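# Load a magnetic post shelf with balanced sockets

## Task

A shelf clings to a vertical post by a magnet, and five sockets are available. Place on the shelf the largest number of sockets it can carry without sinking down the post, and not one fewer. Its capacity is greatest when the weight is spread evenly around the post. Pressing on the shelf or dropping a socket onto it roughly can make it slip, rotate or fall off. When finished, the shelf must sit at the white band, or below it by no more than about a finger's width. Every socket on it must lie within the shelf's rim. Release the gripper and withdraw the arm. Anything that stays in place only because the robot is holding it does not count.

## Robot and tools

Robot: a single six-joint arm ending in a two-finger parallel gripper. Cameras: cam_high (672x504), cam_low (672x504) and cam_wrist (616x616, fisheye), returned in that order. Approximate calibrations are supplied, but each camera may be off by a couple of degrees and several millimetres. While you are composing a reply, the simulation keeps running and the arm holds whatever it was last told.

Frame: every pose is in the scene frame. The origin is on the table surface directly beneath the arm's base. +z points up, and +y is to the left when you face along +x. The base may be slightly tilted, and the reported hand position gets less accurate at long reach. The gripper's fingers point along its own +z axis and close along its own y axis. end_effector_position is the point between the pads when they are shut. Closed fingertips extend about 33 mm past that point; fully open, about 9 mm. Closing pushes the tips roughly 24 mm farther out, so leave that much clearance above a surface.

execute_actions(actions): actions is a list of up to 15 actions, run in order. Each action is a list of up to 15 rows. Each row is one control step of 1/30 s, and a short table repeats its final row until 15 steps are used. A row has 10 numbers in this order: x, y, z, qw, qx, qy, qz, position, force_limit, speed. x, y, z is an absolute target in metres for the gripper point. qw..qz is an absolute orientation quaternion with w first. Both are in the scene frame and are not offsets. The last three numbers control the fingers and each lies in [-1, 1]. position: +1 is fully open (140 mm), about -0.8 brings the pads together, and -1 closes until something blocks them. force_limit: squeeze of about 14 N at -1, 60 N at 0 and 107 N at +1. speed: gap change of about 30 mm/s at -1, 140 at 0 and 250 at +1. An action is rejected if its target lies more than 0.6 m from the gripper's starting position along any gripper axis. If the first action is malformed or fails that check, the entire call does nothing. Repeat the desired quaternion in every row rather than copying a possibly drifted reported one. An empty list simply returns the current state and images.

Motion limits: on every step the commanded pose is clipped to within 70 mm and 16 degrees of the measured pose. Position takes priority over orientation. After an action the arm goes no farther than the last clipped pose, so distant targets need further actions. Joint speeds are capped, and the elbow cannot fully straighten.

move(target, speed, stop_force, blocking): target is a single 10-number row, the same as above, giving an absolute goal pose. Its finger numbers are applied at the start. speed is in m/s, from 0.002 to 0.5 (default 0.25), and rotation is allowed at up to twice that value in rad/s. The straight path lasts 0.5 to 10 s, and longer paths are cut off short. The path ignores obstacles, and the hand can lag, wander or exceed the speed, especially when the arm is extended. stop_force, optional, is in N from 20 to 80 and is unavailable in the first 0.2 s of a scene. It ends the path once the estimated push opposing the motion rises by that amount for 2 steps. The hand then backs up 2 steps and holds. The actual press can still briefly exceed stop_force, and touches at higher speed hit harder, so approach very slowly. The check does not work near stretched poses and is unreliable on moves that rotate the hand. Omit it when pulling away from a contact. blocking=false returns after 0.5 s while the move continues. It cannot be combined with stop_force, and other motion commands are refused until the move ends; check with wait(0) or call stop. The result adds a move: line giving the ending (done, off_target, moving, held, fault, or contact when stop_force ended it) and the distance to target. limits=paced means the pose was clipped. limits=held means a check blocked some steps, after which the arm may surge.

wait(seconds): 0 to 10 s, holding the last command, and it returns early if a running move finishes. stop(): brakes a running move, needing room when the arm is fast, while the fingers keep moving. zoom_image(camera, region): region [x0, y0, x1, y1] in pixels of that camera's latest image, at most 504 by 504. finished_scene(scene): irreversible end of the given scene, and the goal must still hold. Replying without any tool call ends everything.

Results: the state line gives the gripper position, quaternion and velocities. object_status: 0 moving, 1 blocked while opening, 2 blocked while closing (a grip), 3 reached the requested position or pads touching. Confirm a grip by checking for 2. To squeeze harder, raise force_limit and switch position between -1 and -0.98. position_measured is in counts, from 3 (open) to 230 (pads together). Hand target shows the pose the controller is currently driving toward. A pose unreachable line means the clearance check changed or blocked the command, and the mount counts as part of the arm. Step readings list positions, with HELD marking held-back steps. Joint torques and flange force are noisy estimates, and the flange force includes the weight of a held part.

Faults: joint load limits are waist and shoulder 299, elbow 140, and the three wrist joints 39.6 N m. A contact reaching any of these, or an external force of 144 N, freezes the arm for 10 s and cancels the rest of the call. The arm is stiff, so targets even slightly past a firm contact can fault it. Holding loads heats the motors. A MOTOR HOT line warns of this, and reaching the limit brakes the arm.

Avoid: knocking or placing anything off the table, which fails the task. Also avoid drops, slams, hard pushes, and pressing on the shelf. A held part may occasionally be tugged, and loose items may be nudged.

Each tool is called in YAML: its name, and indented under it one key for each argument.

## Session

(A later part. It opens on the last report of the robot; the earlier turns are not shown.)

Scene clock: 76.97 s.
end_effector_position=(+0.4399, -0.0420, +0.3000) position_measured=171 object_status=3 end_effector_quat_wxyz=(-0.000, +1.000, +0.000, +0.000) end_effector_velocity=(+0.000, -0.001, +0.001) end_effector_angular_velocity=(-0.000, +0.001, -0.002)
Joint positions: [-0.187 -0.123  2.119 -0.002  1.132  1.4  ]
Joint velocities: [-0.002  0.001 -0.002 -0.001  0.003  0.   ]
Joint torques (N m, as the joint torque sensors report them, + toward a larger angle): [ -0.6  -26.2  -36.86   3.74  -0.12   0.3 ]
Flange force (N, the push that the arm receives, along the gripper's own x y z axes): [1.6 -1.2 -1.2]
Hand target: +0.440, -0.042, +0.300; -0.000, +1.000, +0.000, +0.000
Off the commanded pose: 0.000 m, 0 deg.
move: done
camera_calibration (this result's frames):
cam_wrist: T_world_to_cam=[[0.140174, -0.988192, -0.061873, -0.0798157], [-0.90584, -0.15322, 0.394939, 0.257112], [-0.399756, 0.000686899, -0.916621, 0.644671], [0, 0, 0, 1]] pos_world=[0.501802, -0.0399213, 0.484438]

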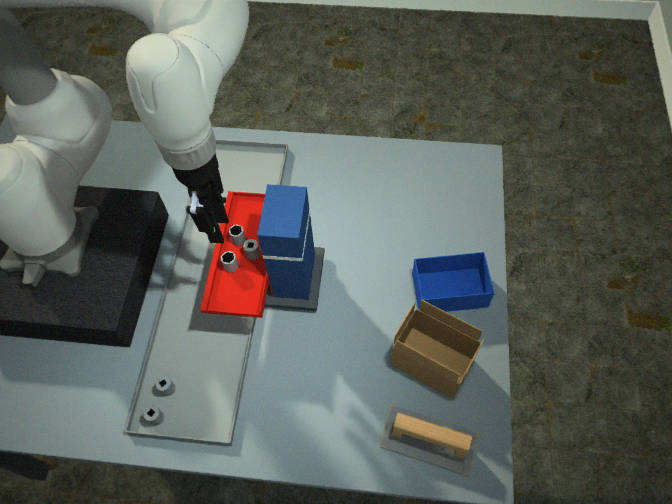

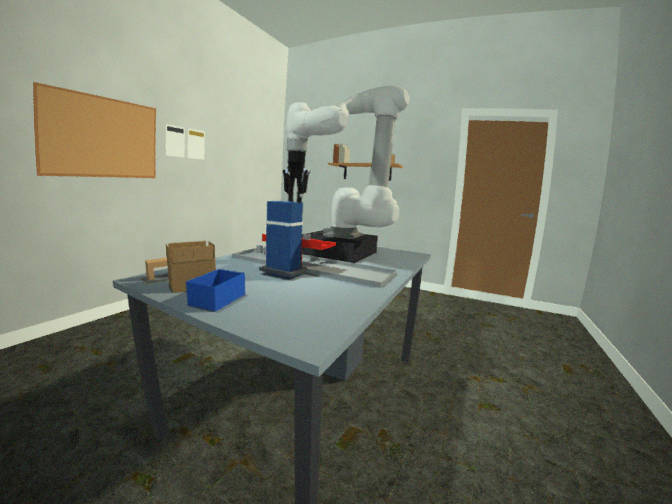

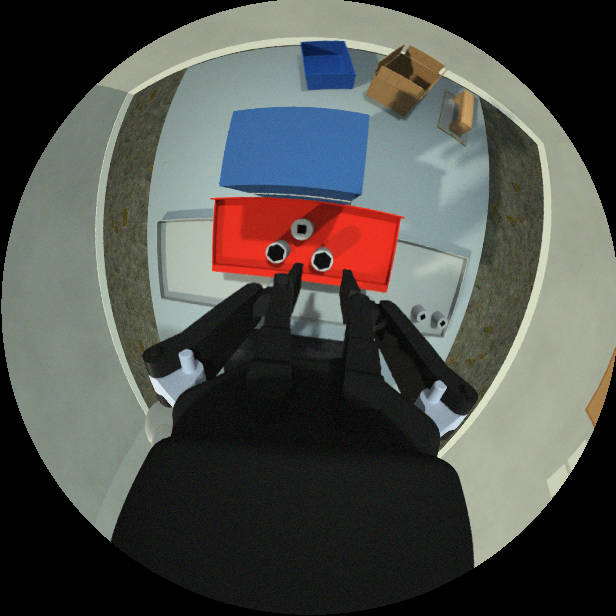

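Capacity 2. Remove the last one.

move:
  target: [0.44,-0.042,0.168,0,1,0,0,-0.33,-0.5,0]
  speed: 0.06

move:
  target: [0.44,-0.042,0.168,0,1,0,0,-1,-0.5,0]

move:
  target: [0.44,-0.042,0.25,0,1,0,0,-1,-0.5,0]
  speed: 0.1

move:
  target: [0.312,-0.218,0.25,0,1,0,0,-1,-0.5,0]
  speed: 0.15

move:
  target: [0.312,-0.218,0.06,0,1,0,0,-1,-0.5,0]
  speed: 0.12

move:
  target: [0.312,-0.218,0.0505,0,1,0,0,-1,-0.5,0]
  speed: 0.005
  stop_force: 20

move:
  target: [0.312,-0.218,0.051,0,1,0,0,-0.3,-0.5,-1]

move:
  target: [0.312,-0.218,0.25,0,1,0,0,-0.3,-0.5,-1]
  speed: 0.15

move:
  target: [0.398,-0.012,0.25,0,0.7133,0.7009,0,-0.5,-0.5,0]

move:
  target: [0.398,-0.012,0.185,0,0.7133,0.7009,0,-0.5,-0.5,0]
  speed: 0.04

Scene clock: 90.77 s.
end_effector_position=(+0.4402, -0.0421, +0.1680) position_measured=171 object_status=3 end_effector_quat_wxyz=(+0.000, +1.000, -0.000, -0.000) end_effector_velocity=(+0.000, +0.000, -0.000) end_effector_angular_velocity=(-0.001, -0.001, +0.002)
Joint positions: [-0.188  0.023  2.265 -0.002  0.84   1.401]
Joint velocities: [ 0.001  0.     0.    -0.001 -0.002  0.   ]
Joint torques (N m, as the joint torque sensors report them, + toward a larger angle): [ -1.13 -32.96 -31.18   2.95   0.16   0.14]
Flange force (N, the push that the arm receives, along the gripper's own x y z axes): [-3.2 -4.3 -2.9]
Hand target: +0.440, -0.042, +0.168; +0.000, +1.000, -0.000, -0.000
Off the commanded pose: 0.000 m, 0 deg.
move: done
camera_calibration (this result's frames):
cam_wrist: T_world_to_cam=[[0.139979, -0.988228, -0.0617345, -0.088088], [-0.905865, -0.152986, 0.394974, 0.309565], [-0.399769, 0.000635122, -0.916616, 0.523832], [0, 0, 0, 1]] pos_world=[0.502166, -0.0400246, 0.352444]

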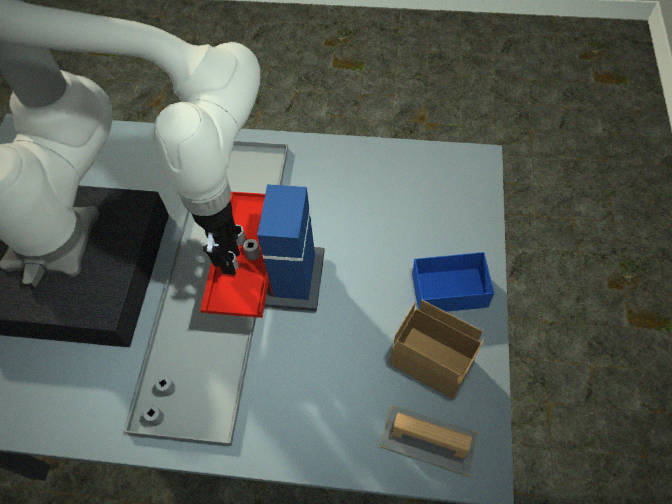

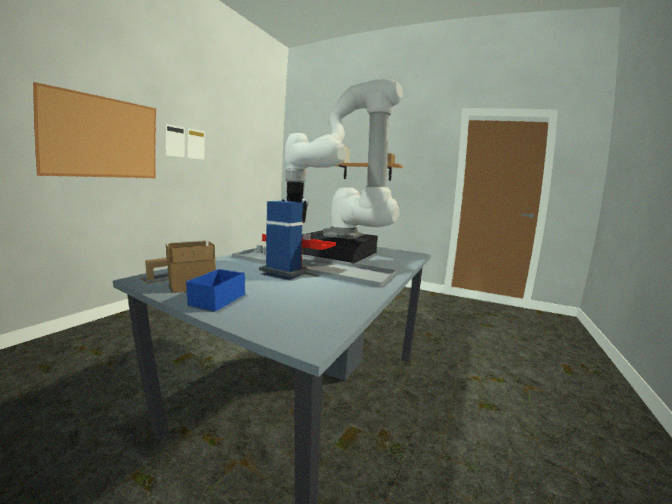

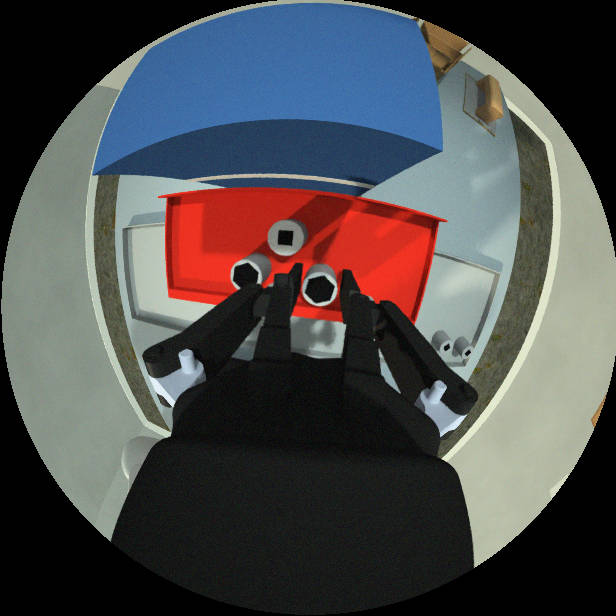

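Scene clock: 91.47 s.
end_effector_position=(+0.4400, -0.0420, +0.1680) position_measured=185 object_status=2 end_effector_quat_wxyz=(+0.000, +1.000, -0.000, +0.000) end_effector_velocity=(-0.000, +0.000, +0.000) end_effector_angular_velocity=(-0.000, -0.001, +0.000)
Joint positions: [-0.188  0.022  2.265 -0.002  0.84   1.401]
Joint velocities: [ 0.001 -0.001  0.     0.    -0.     0.   ]
Joint torques (N m, as the joint torque sensors report them, + toward a larger angle): [ -0.47 -29.6  -25.57   3.32   0.75   0.32]
Flange force (N, the push that the arm receives, along the gripper's own x y z axes): [1.1 -1.4 -10.6]
Hand target: +0.440, -0.042, +0.168; -0.000, +1.000, +0.000, +0.000
Off the commanded pose: 0.000 m, 0 deg.
move: done
camera_calibration (this result's frames):
cam_wrist: T_world_to_cam=[[0.140093, -0.988207, -0.0618067, -0.0880375], [-0.905864, -0.15312, 0.394923, 0.309401], [-0.39973, 0.000662355, -0.916633, 0.52374], [0, 0, 0, 1]] pos_world=[0.501963, -0.0399706, 0.352446]

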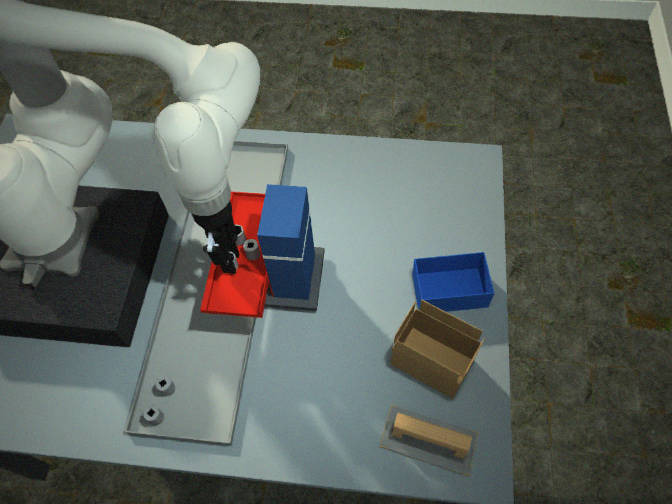

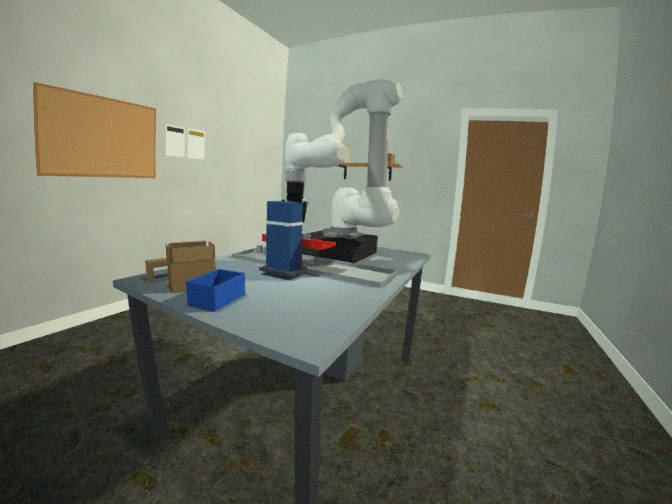

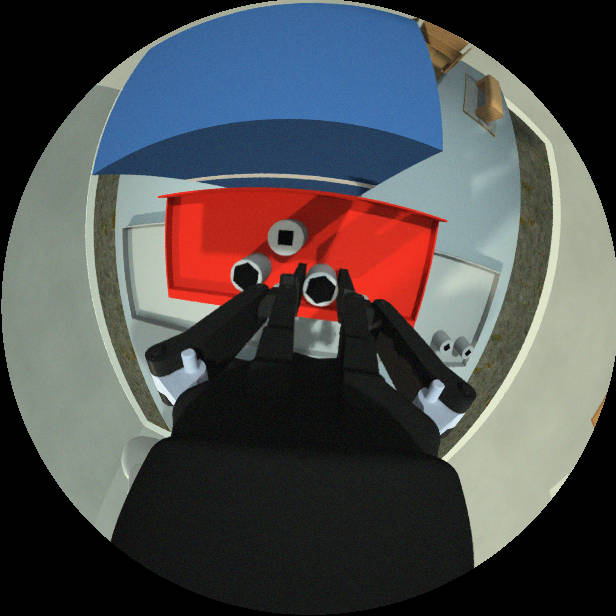

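Scene clock: 92.67 s.
end_effector_position=(+0.4399, -0.0420, +0.2500) position_measured=185 object_status=2 end_effector_quat_wxyz=(-0.000, +1.000, +0.000, +0.000) end_effector_velocity=(+0.000, +0.000, +0.001) end_effector_angular_velocity=(+0.000, +0.000, -0.000)
Joint positions: [-0.187 -0.077  2.18  -0.002  1.025  1.4  ]
Joint velocities: [ 0.    -0.    -0.001  0.     0.002  0.   ]
Joint torques (N m, as the joint torque sensors report them, + toward a larger angle): [ -1.32 -27.74 -35.48   3.49  -0.03   0.04]
Flange force (N, the push that the arm receives, along the gripper's own x y z axes): [-0.8 -4.1 -1.1]
Hand target: +0.440, -0.042, +0.250; -0.000, +1.000, +0.000, +0.000
Off the commanded pose: 0.000 m, 0 deg.
move: done
camera_calibration (this result's frames):
cam_wrist: T_world_to_cam=[[0.14017, -0.988191, -0.061891, -0.082895], [-0.905839, -0.153224, 0.394941, 0.27684], [-0.39976, 0.000704454, -0.91662, 0.598877], [0, 0, 0, 1]] pos_world=[0.501799, -0.0399194, 0.434476]

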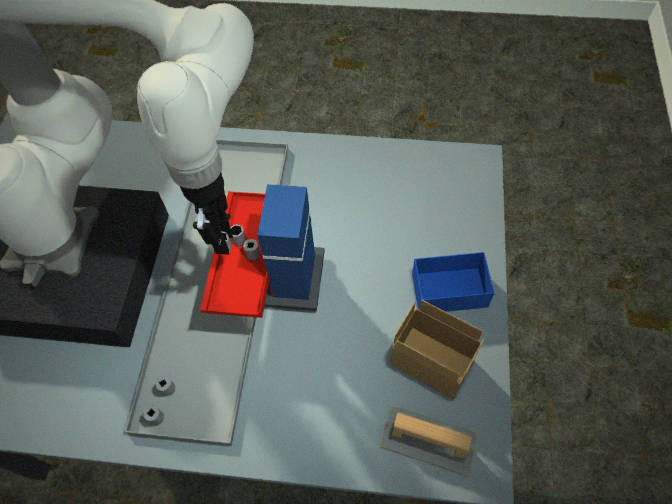

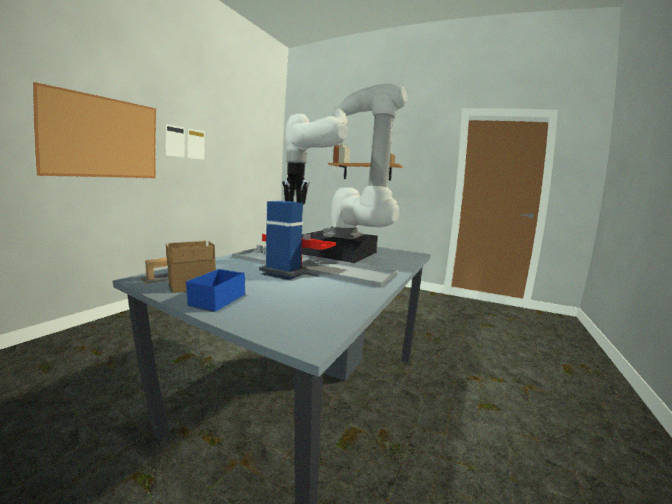

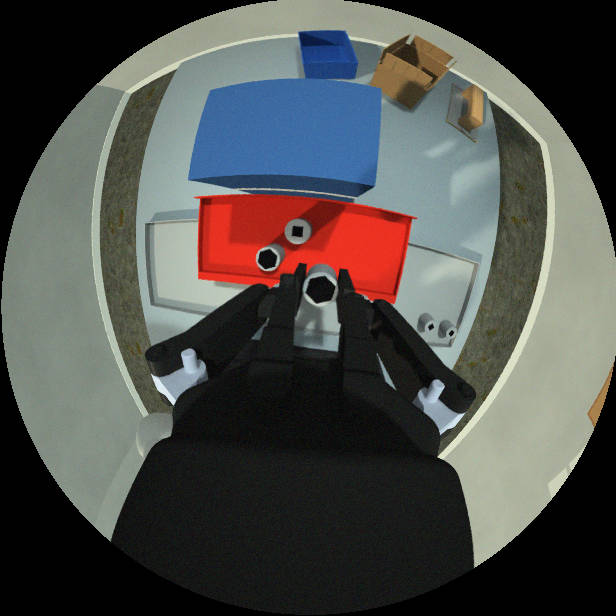

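Scene clock: 94.57 s.
end_effector_position=(+0.3117, -0.2179, +0.2499) position_measured=185 object_status=2 end_effector_quat_wxyz=(+0.000, +1.000, +0.000, +0.000) end_effector_velocity=(-0.000, -0.001, +0.000) end_effector_angular_velocity=(+0.000, -0.001, -0.001)
Joint positions: [-0.724 -0.185  2.272  0.006  1.042  0.86 ]
Joint velocities: [-0.004  0.001 -0.001  0.001 -0.    -0.003]
Joint torques (N m, as the joint torque sensors report them, + toward a larger angle): [  0.73 -19.04 -35.61   3.39  -0.23   0.35]
Flange force (N, the push that the arm receives, along the gripper's own x y z axes): [0.1 2.7 -0.4]
Hand target: +0.312, -0.218, +0.250; +0.000, +1.000, +0.000, +0.000
Off the commanded pose: 0.000 m, 0 deg.
move: done
camera_calibration (this result's frames):
cam_wrist: T_world_to_cam=[[0.140139, -0.98823, -0.0613412, -0.238948], [-0.905861, -0.152976, 0.394987, 0.133861], [-0.399722, 0.000213441, -0.916637, 0.547609], [0, 0, 0, 1]] pos_world=[0.373636, -0.215775, 0.434428]

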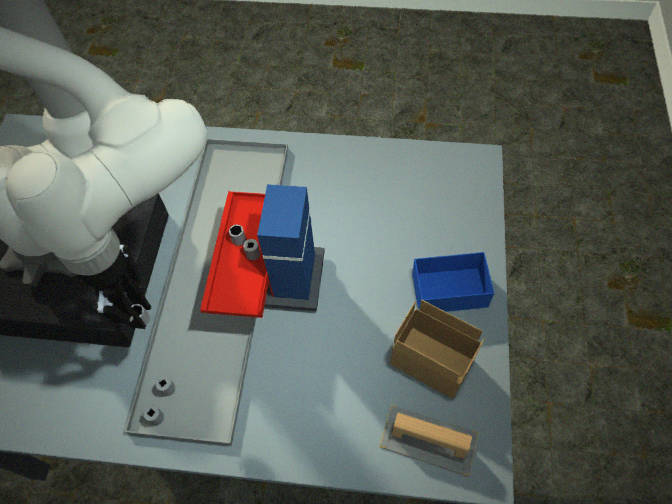

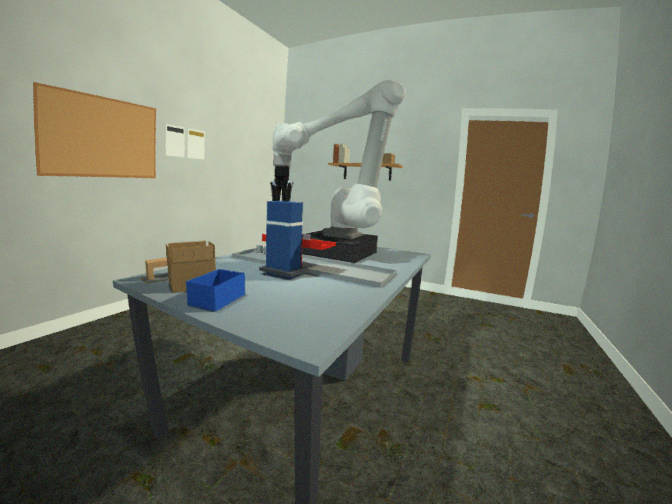

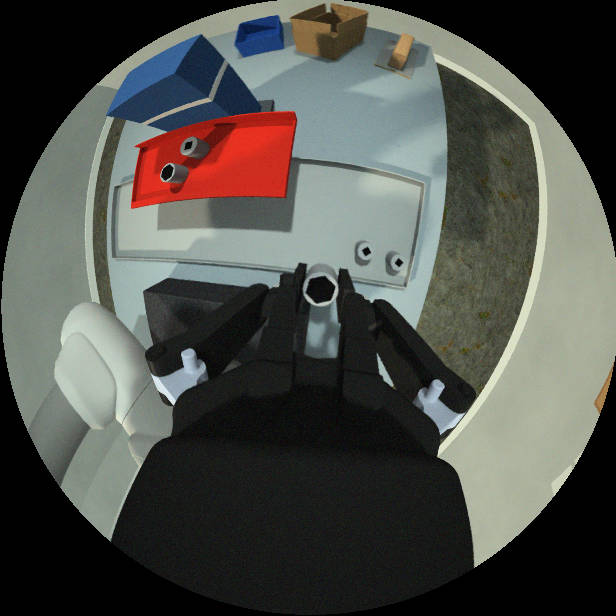

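Scene clock: 96.53 s.
end_effector_position=(+0.3122, -0.2183, +0.0599) position_measured=185 object_status=2 end_effector_quat_wxyz=(+0.000, +1.000, -0.000, -0.000) end_effector_velocity=(-0.000, +0.000, -0.002) end_effector_angular_velocity=(+0.001, +0.001, -0.002)
Joint positions: [-0.721  0.123  2.453  0.01   0.553  0.858]
Joint velocities: [-0.     0.004  0.001  0.001 -0.004  0.001]
Joint torques (N m, as the joint torque sensors report them, + toward a larger angle): [ -0.59 -33.83 -22.79   1.97   0.     0.17]
Flange force (N, the push that the arm receives, along the gripper's own x y z axes): [-2.3 -3.7 -3.7]
Hand target: +0.312, -0.218, +0.060; +0.000, +1.000, -0.000, -0.000
Off the commanded pose: 0.000 m, 0 deg.
move: done
camera_calibration (this result's frames):
cam_wrist: T_world_to_cam=[[0.139929, -0.988237, -0.0617016, -0.250941], [-0.905835, -0.152928, 0.395064, 0.209341], [-0.399853, 0.000610428, -0.916579, 0.373713], [0, 0, 0, 1]] pos_world=[0.374172, -0.216204, 0.244351]

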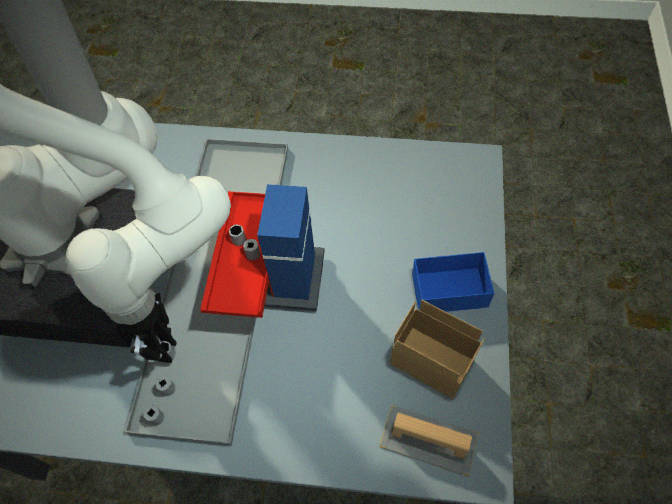

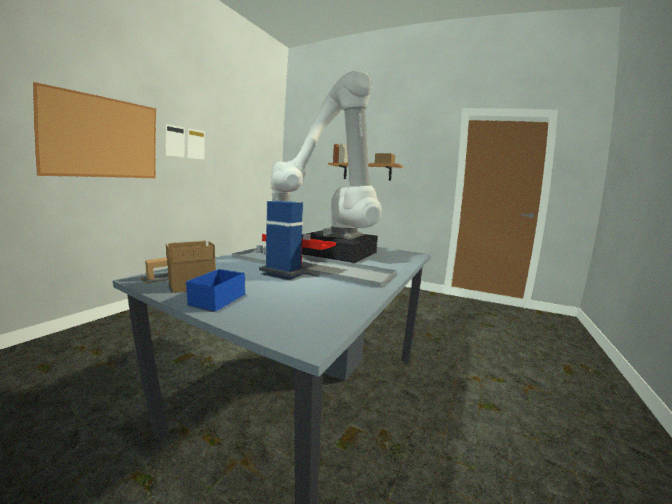

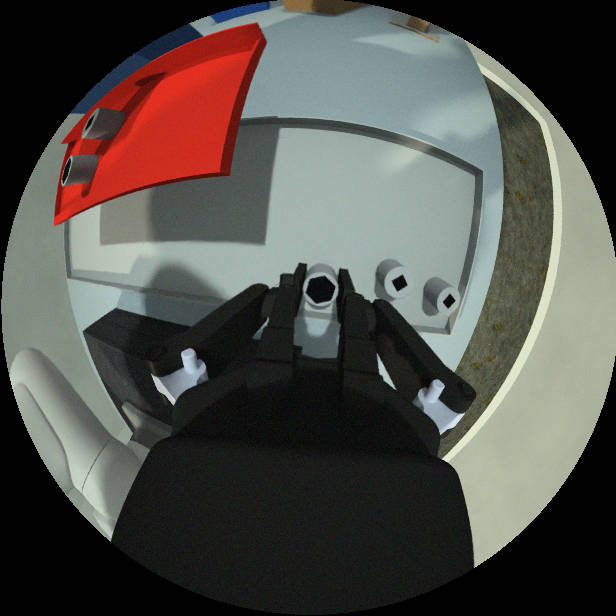

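Scene clock: 98.63 s.
end_effector_position=(+0.3120, -0.2180, +0.0505) position_measured=185 object_status=2 end_effector_quat_wxyz=(+0.000, +1.000, -0.000, -0.000) end_effector_velocity=(-0.000, +0.001, -0.000) end_effector_angular_velocity=(+0.000, +0.000, +0.000)
Joint positions: [-0.721  0.143  2.459  0.011  0.527  0.857]
Joint velocities: [ 0.001  0.     0.001  0.    -0.001  0.001]
Joint torques (N m, as the joint torque sensors report them, + toward a larger angle): [ -2.16 -36.61 -22.16   1.9   -0.29   0.01]
Flange force (N, the push that the arm receives, along the gripper's own x y z axes): [1.9 -6.3 -1.5]
Hand target: +0.312, -0.218, +0.050; +0.000, +1.000, -0.000, -0.000
Off the commanded pose: 0.000 m, 0 deg.
move: done
camera_calibration (this result's frames):
cam_wrist: T_world_to_cam=[[0.140099, -0.988206, -0.0618118, -0.251289], [-0.905846, -0.153127, 0.394962, 0.21286], [-0.399769, 0.000658235, -0.916616, 0.365027], [0, 0, 0, 1]] pos_world=[0.37395, -0.215971, 0.234986]

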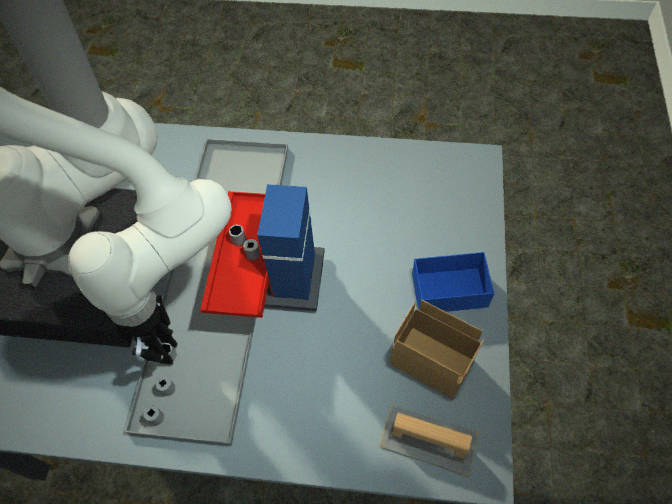

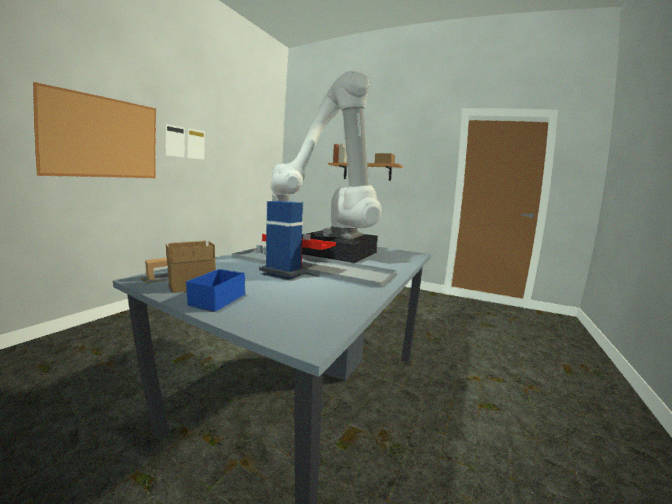

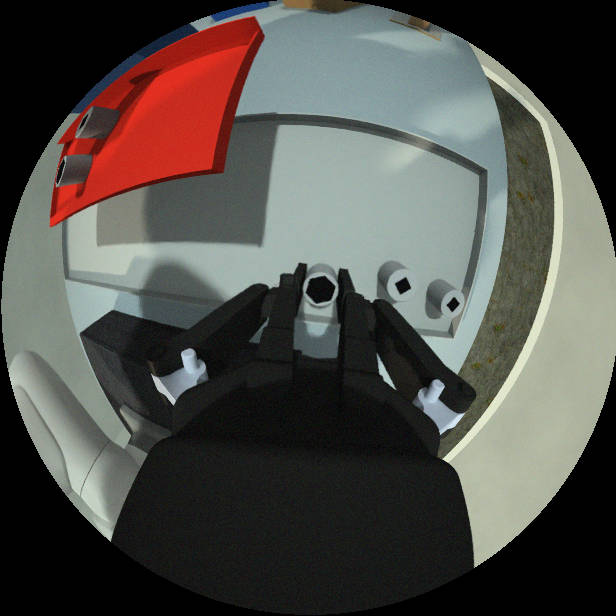

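Scene clock: 99.33 s.
end_effector_position=(+0.3120, -0.2180, +0.0510) position_measured=167 object_status=3 end_effector_quat_wxyz=(-0.000, +1.000, +0.000, -0.000) end_effector_velocity=(+0.000, +0.000, +0.000) end_effector_angular_velocity=(-0.000, +0.000, +0.003)
Joint positions: [-0.721  0.142  2.459  0.011  0.528  0.857]
Joint velocities: [ 0.001 -0.     0.    -0.001  0.    -0.001]
Joint torques (N m, as the joint torque sensors report them, + toward a larger angle): [ -0.9  -35.24 -21.09   2.08  -0.22   0.33]
Flange force (N, the push that the arm receives, along the gripper's own x y z axes): [-0.2 -3.3 -4.0]
Hand target: +0.312, -0.218, +0.051; -0.000, +1.000, +0.000, +0.000
Off the commanded pose: 0.000 m, 0 deg.
move: done
camera_calibration (this result's frames):
cam_wrist: T_world_to_cam=[[0.140109, -0.988202, -0.0618638, -0.251229], [-0.90583, -0.153157, 0.394986, 0.212647], [-0.399801, 0.000697095, -0.916602, 0.365462], [0, 0, 0, 1]] pos_world=[0.373934, -0.215951, 0.235449]

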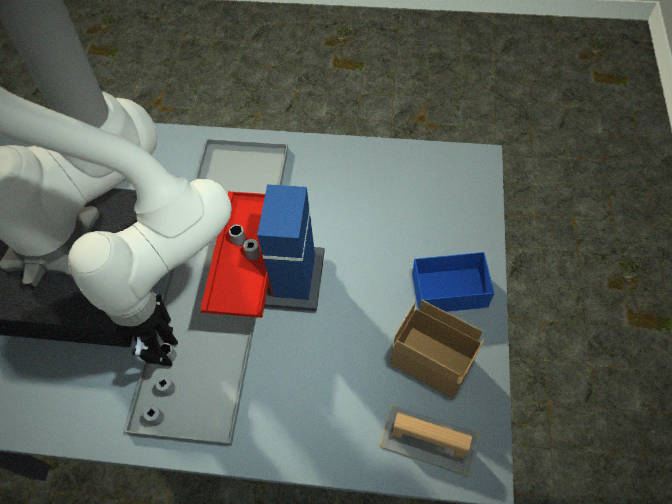

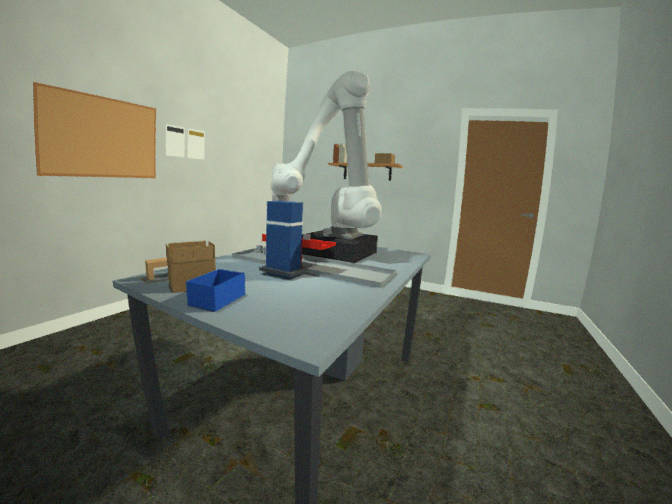

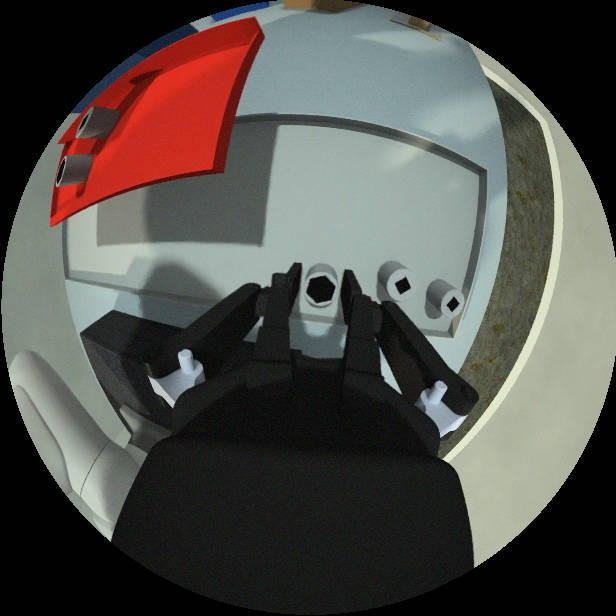

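Scene clock: 101.07 s.
end_effector_position=(+0.3118, -0.2177, +0.2501) position_measured=167 object_status=3 end_effector_quat_wxyz=(-0.000, +1.000, +0.000, +0.000) end_effector_velocity=(+0.000, -0.000, +0.001) end_effector_angular_velocity=(-0.000, +0.000, +0.002)
Joint positions: [-0.724 -0.185  2.271  0.007  1.042  0.86 ]
Joint velocities: [ 0.001 -0.    -0.002 -0.     0.003 -0.001]
Joint torques (N m, as the joint torque sensors report them, + toward a larger angle): [ -0.15 -18.05 -34.7    3.37  -0.16   0.17]
Flange force (N, the push that the arm receives, along the gripper's own x y z axes): [2.0 0.4 -1.8]
Hand target: +0.312, -0.218, +0.250; -0.000, +1.000, +0.000, +0.000
Off the commanded pose: 0.000 m, 0 deg.
move: done
camera_calibration (this result's frames):
cam_wrist: T_world_to_cam=[[0.140212, -0.988182, -0.0619362, -0.238634], [-0.90587, -0.153281, 0.394847, 0.133845], [-0.399674, 0.000743889, -0.916657, 0.547906], [0, 0, 0, 1]] pos_world=[0.373689, -0.215706, 0.434614]

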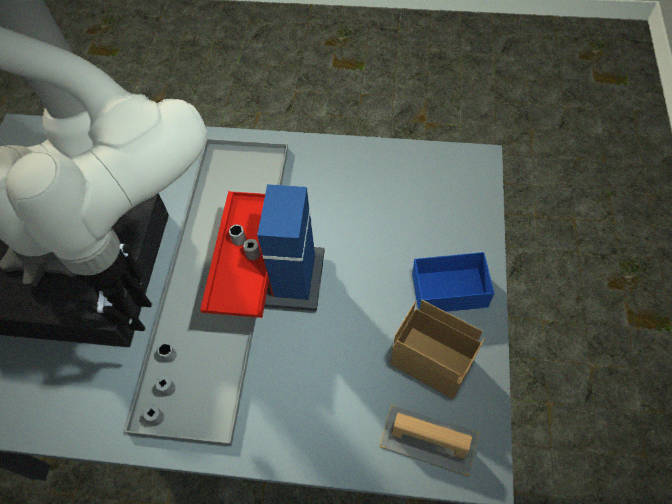

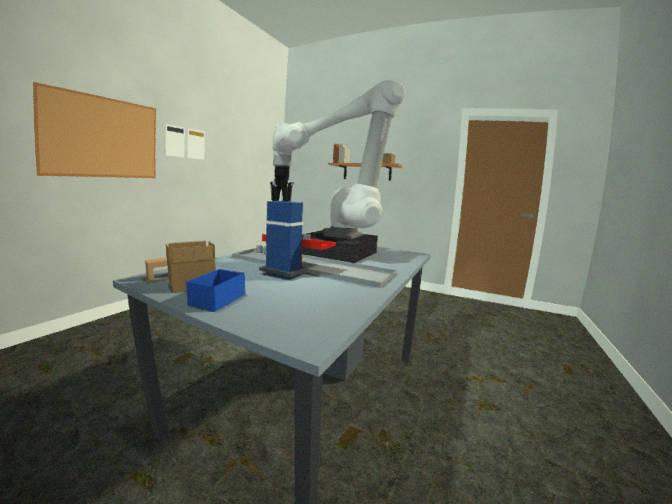

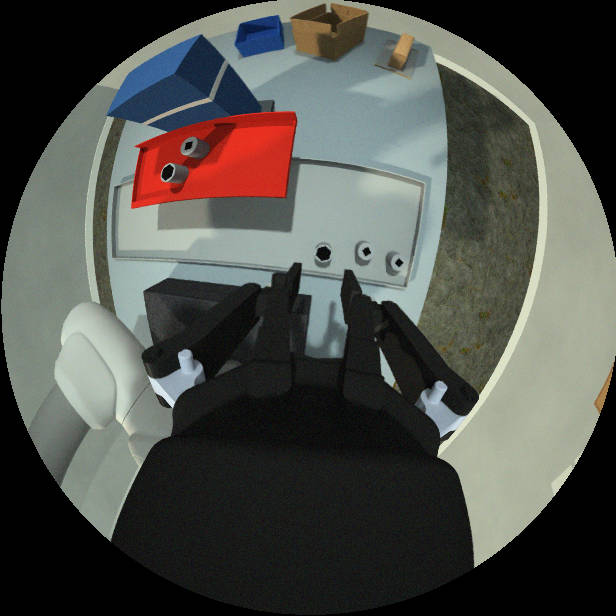

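Scene clock: 104.60 s.
end_effector_position=(+0.3982, -0.0119, +0.2500) position_measured=192 object_status=3 end_effector_quat_wxyz=(-0.000, +0.713, +0.701, +0.000) end_effector_velocity=(+0.000, +0.001, -0.000) end_effector_angular_velocity=(+0.001, +0.000, +0.005)
Joint positions: [-0.13  -0.152  2.245 -0.002  1.035 -0.095]
Joint velocities: [ 0.001  0.001 -0.     0.002 -0.    -0.004]
Joint torques (N m, as the joint torque sensors report them, + toward a larger angle): [  0.28 -20.57 -35.23   3.47  -0.17   0.45]
Flange force (N, the push that the arm receives, along the gripper's own x y z axes): [-0.5 -1.1 -2.2]
Hand target: +0.398, -0.012, +0.250; -0.000, +0.713, +0.701, +0.000
Off the commanded pose: 0.000 m, 0 deg.
move: done
camera_calibration (this result's frames):
cam_wrist: T_world_to_cam=[[0.990547, 0.122441, -0.0618395, -0.372784], [0.136944, -0.908618, 0.394537, -0.180438], [-0.007881, -0.399276, -0.916797, 0.421438], [0, 0, 0, 1]] pos_world=[0.397292, 0.0499651, 0.43451]

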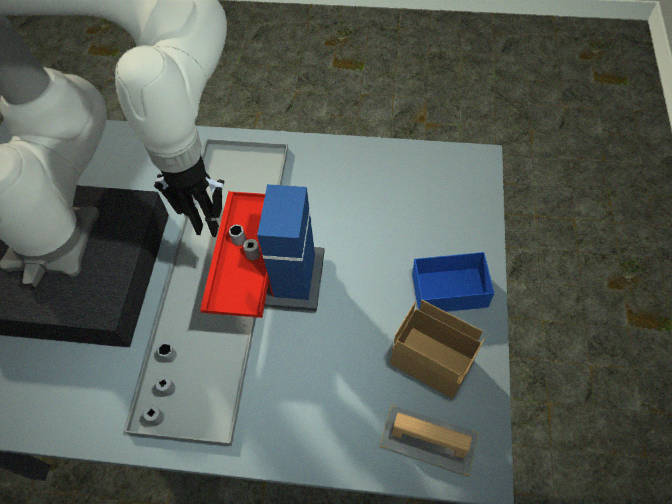

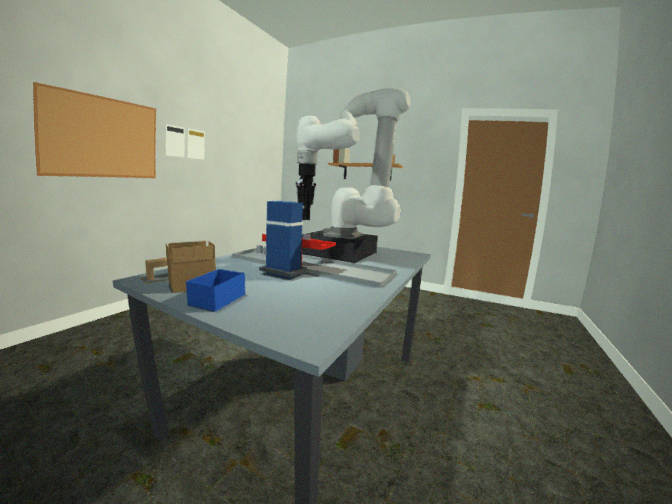

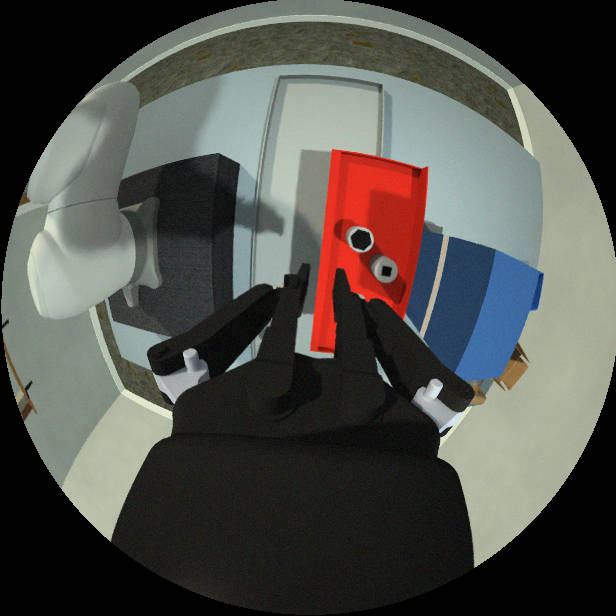

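Scene clock: 106.53 s.
end_effector_position=(+0.3981, -0.0120, +0.1850) position_measured=192 object_status=3 end_effector_quat_wxyz=(+0.000, +0.713, +0.701, -0.000) end_effector_velocity=(-0.000, +0.000, -0.001) end_effector_angular_velocity=(+0.000, -0.000, -0.001)
Joint positions: [-0.13  -0.073  2.319 -0.003  0.882 -0.095]
Joint velocities: [-0.     0.001  0.001  0.    -0.003  0.   ]
Joint torques (N m, as the joint torque sensors report them, + toward a larger angle): [ -1.25 -25.13 -33.32   3.06  -0.08   0.1 ]
Flange force (N, the push that the arm receives, along the gripper's own x y z axes): [4.3 -3.1 -0.5]
Hand target: +0.398, -0.012, +0.185; +0.000, +0.713, +0.701, -0.000
Off the commanded pose: 0.000 m, 0 deg.
move: done
camera_calibration (this result's frames):
cam_wrist: T_world_to_cam=[[0.990518, 0.122685, -0.0618261, -0.376685], [0.137167, -0.908387, 0.394992, -0.155058], [-0.00770235, -0.399727, -0.916602, 0.3617], [0, 0, 0, 1]] pos_world=[0.397168, 0.0499427, 0.369493]

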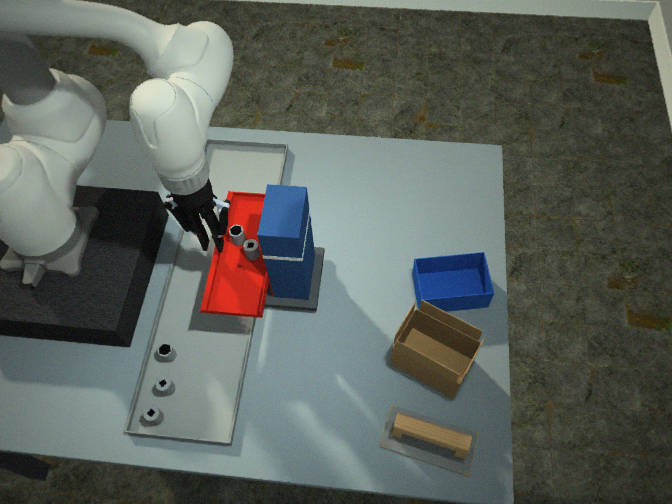

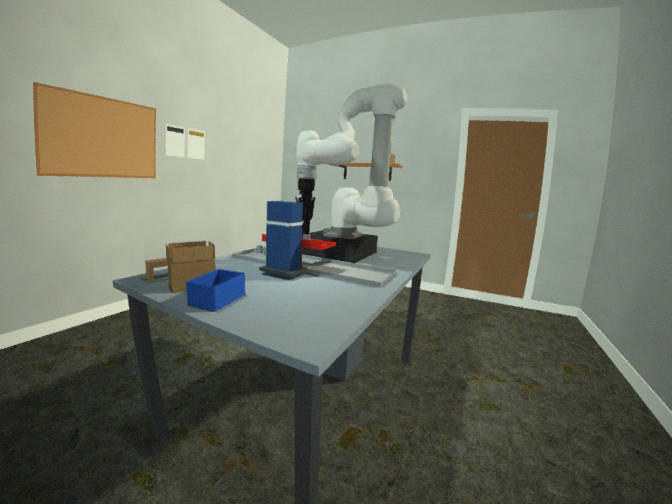

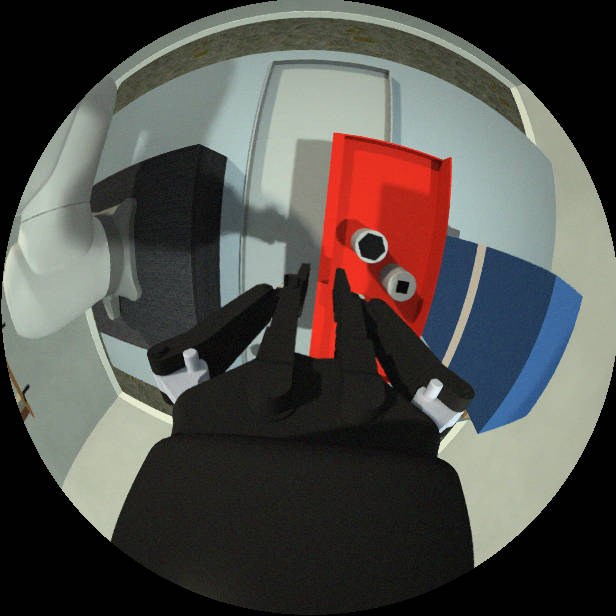

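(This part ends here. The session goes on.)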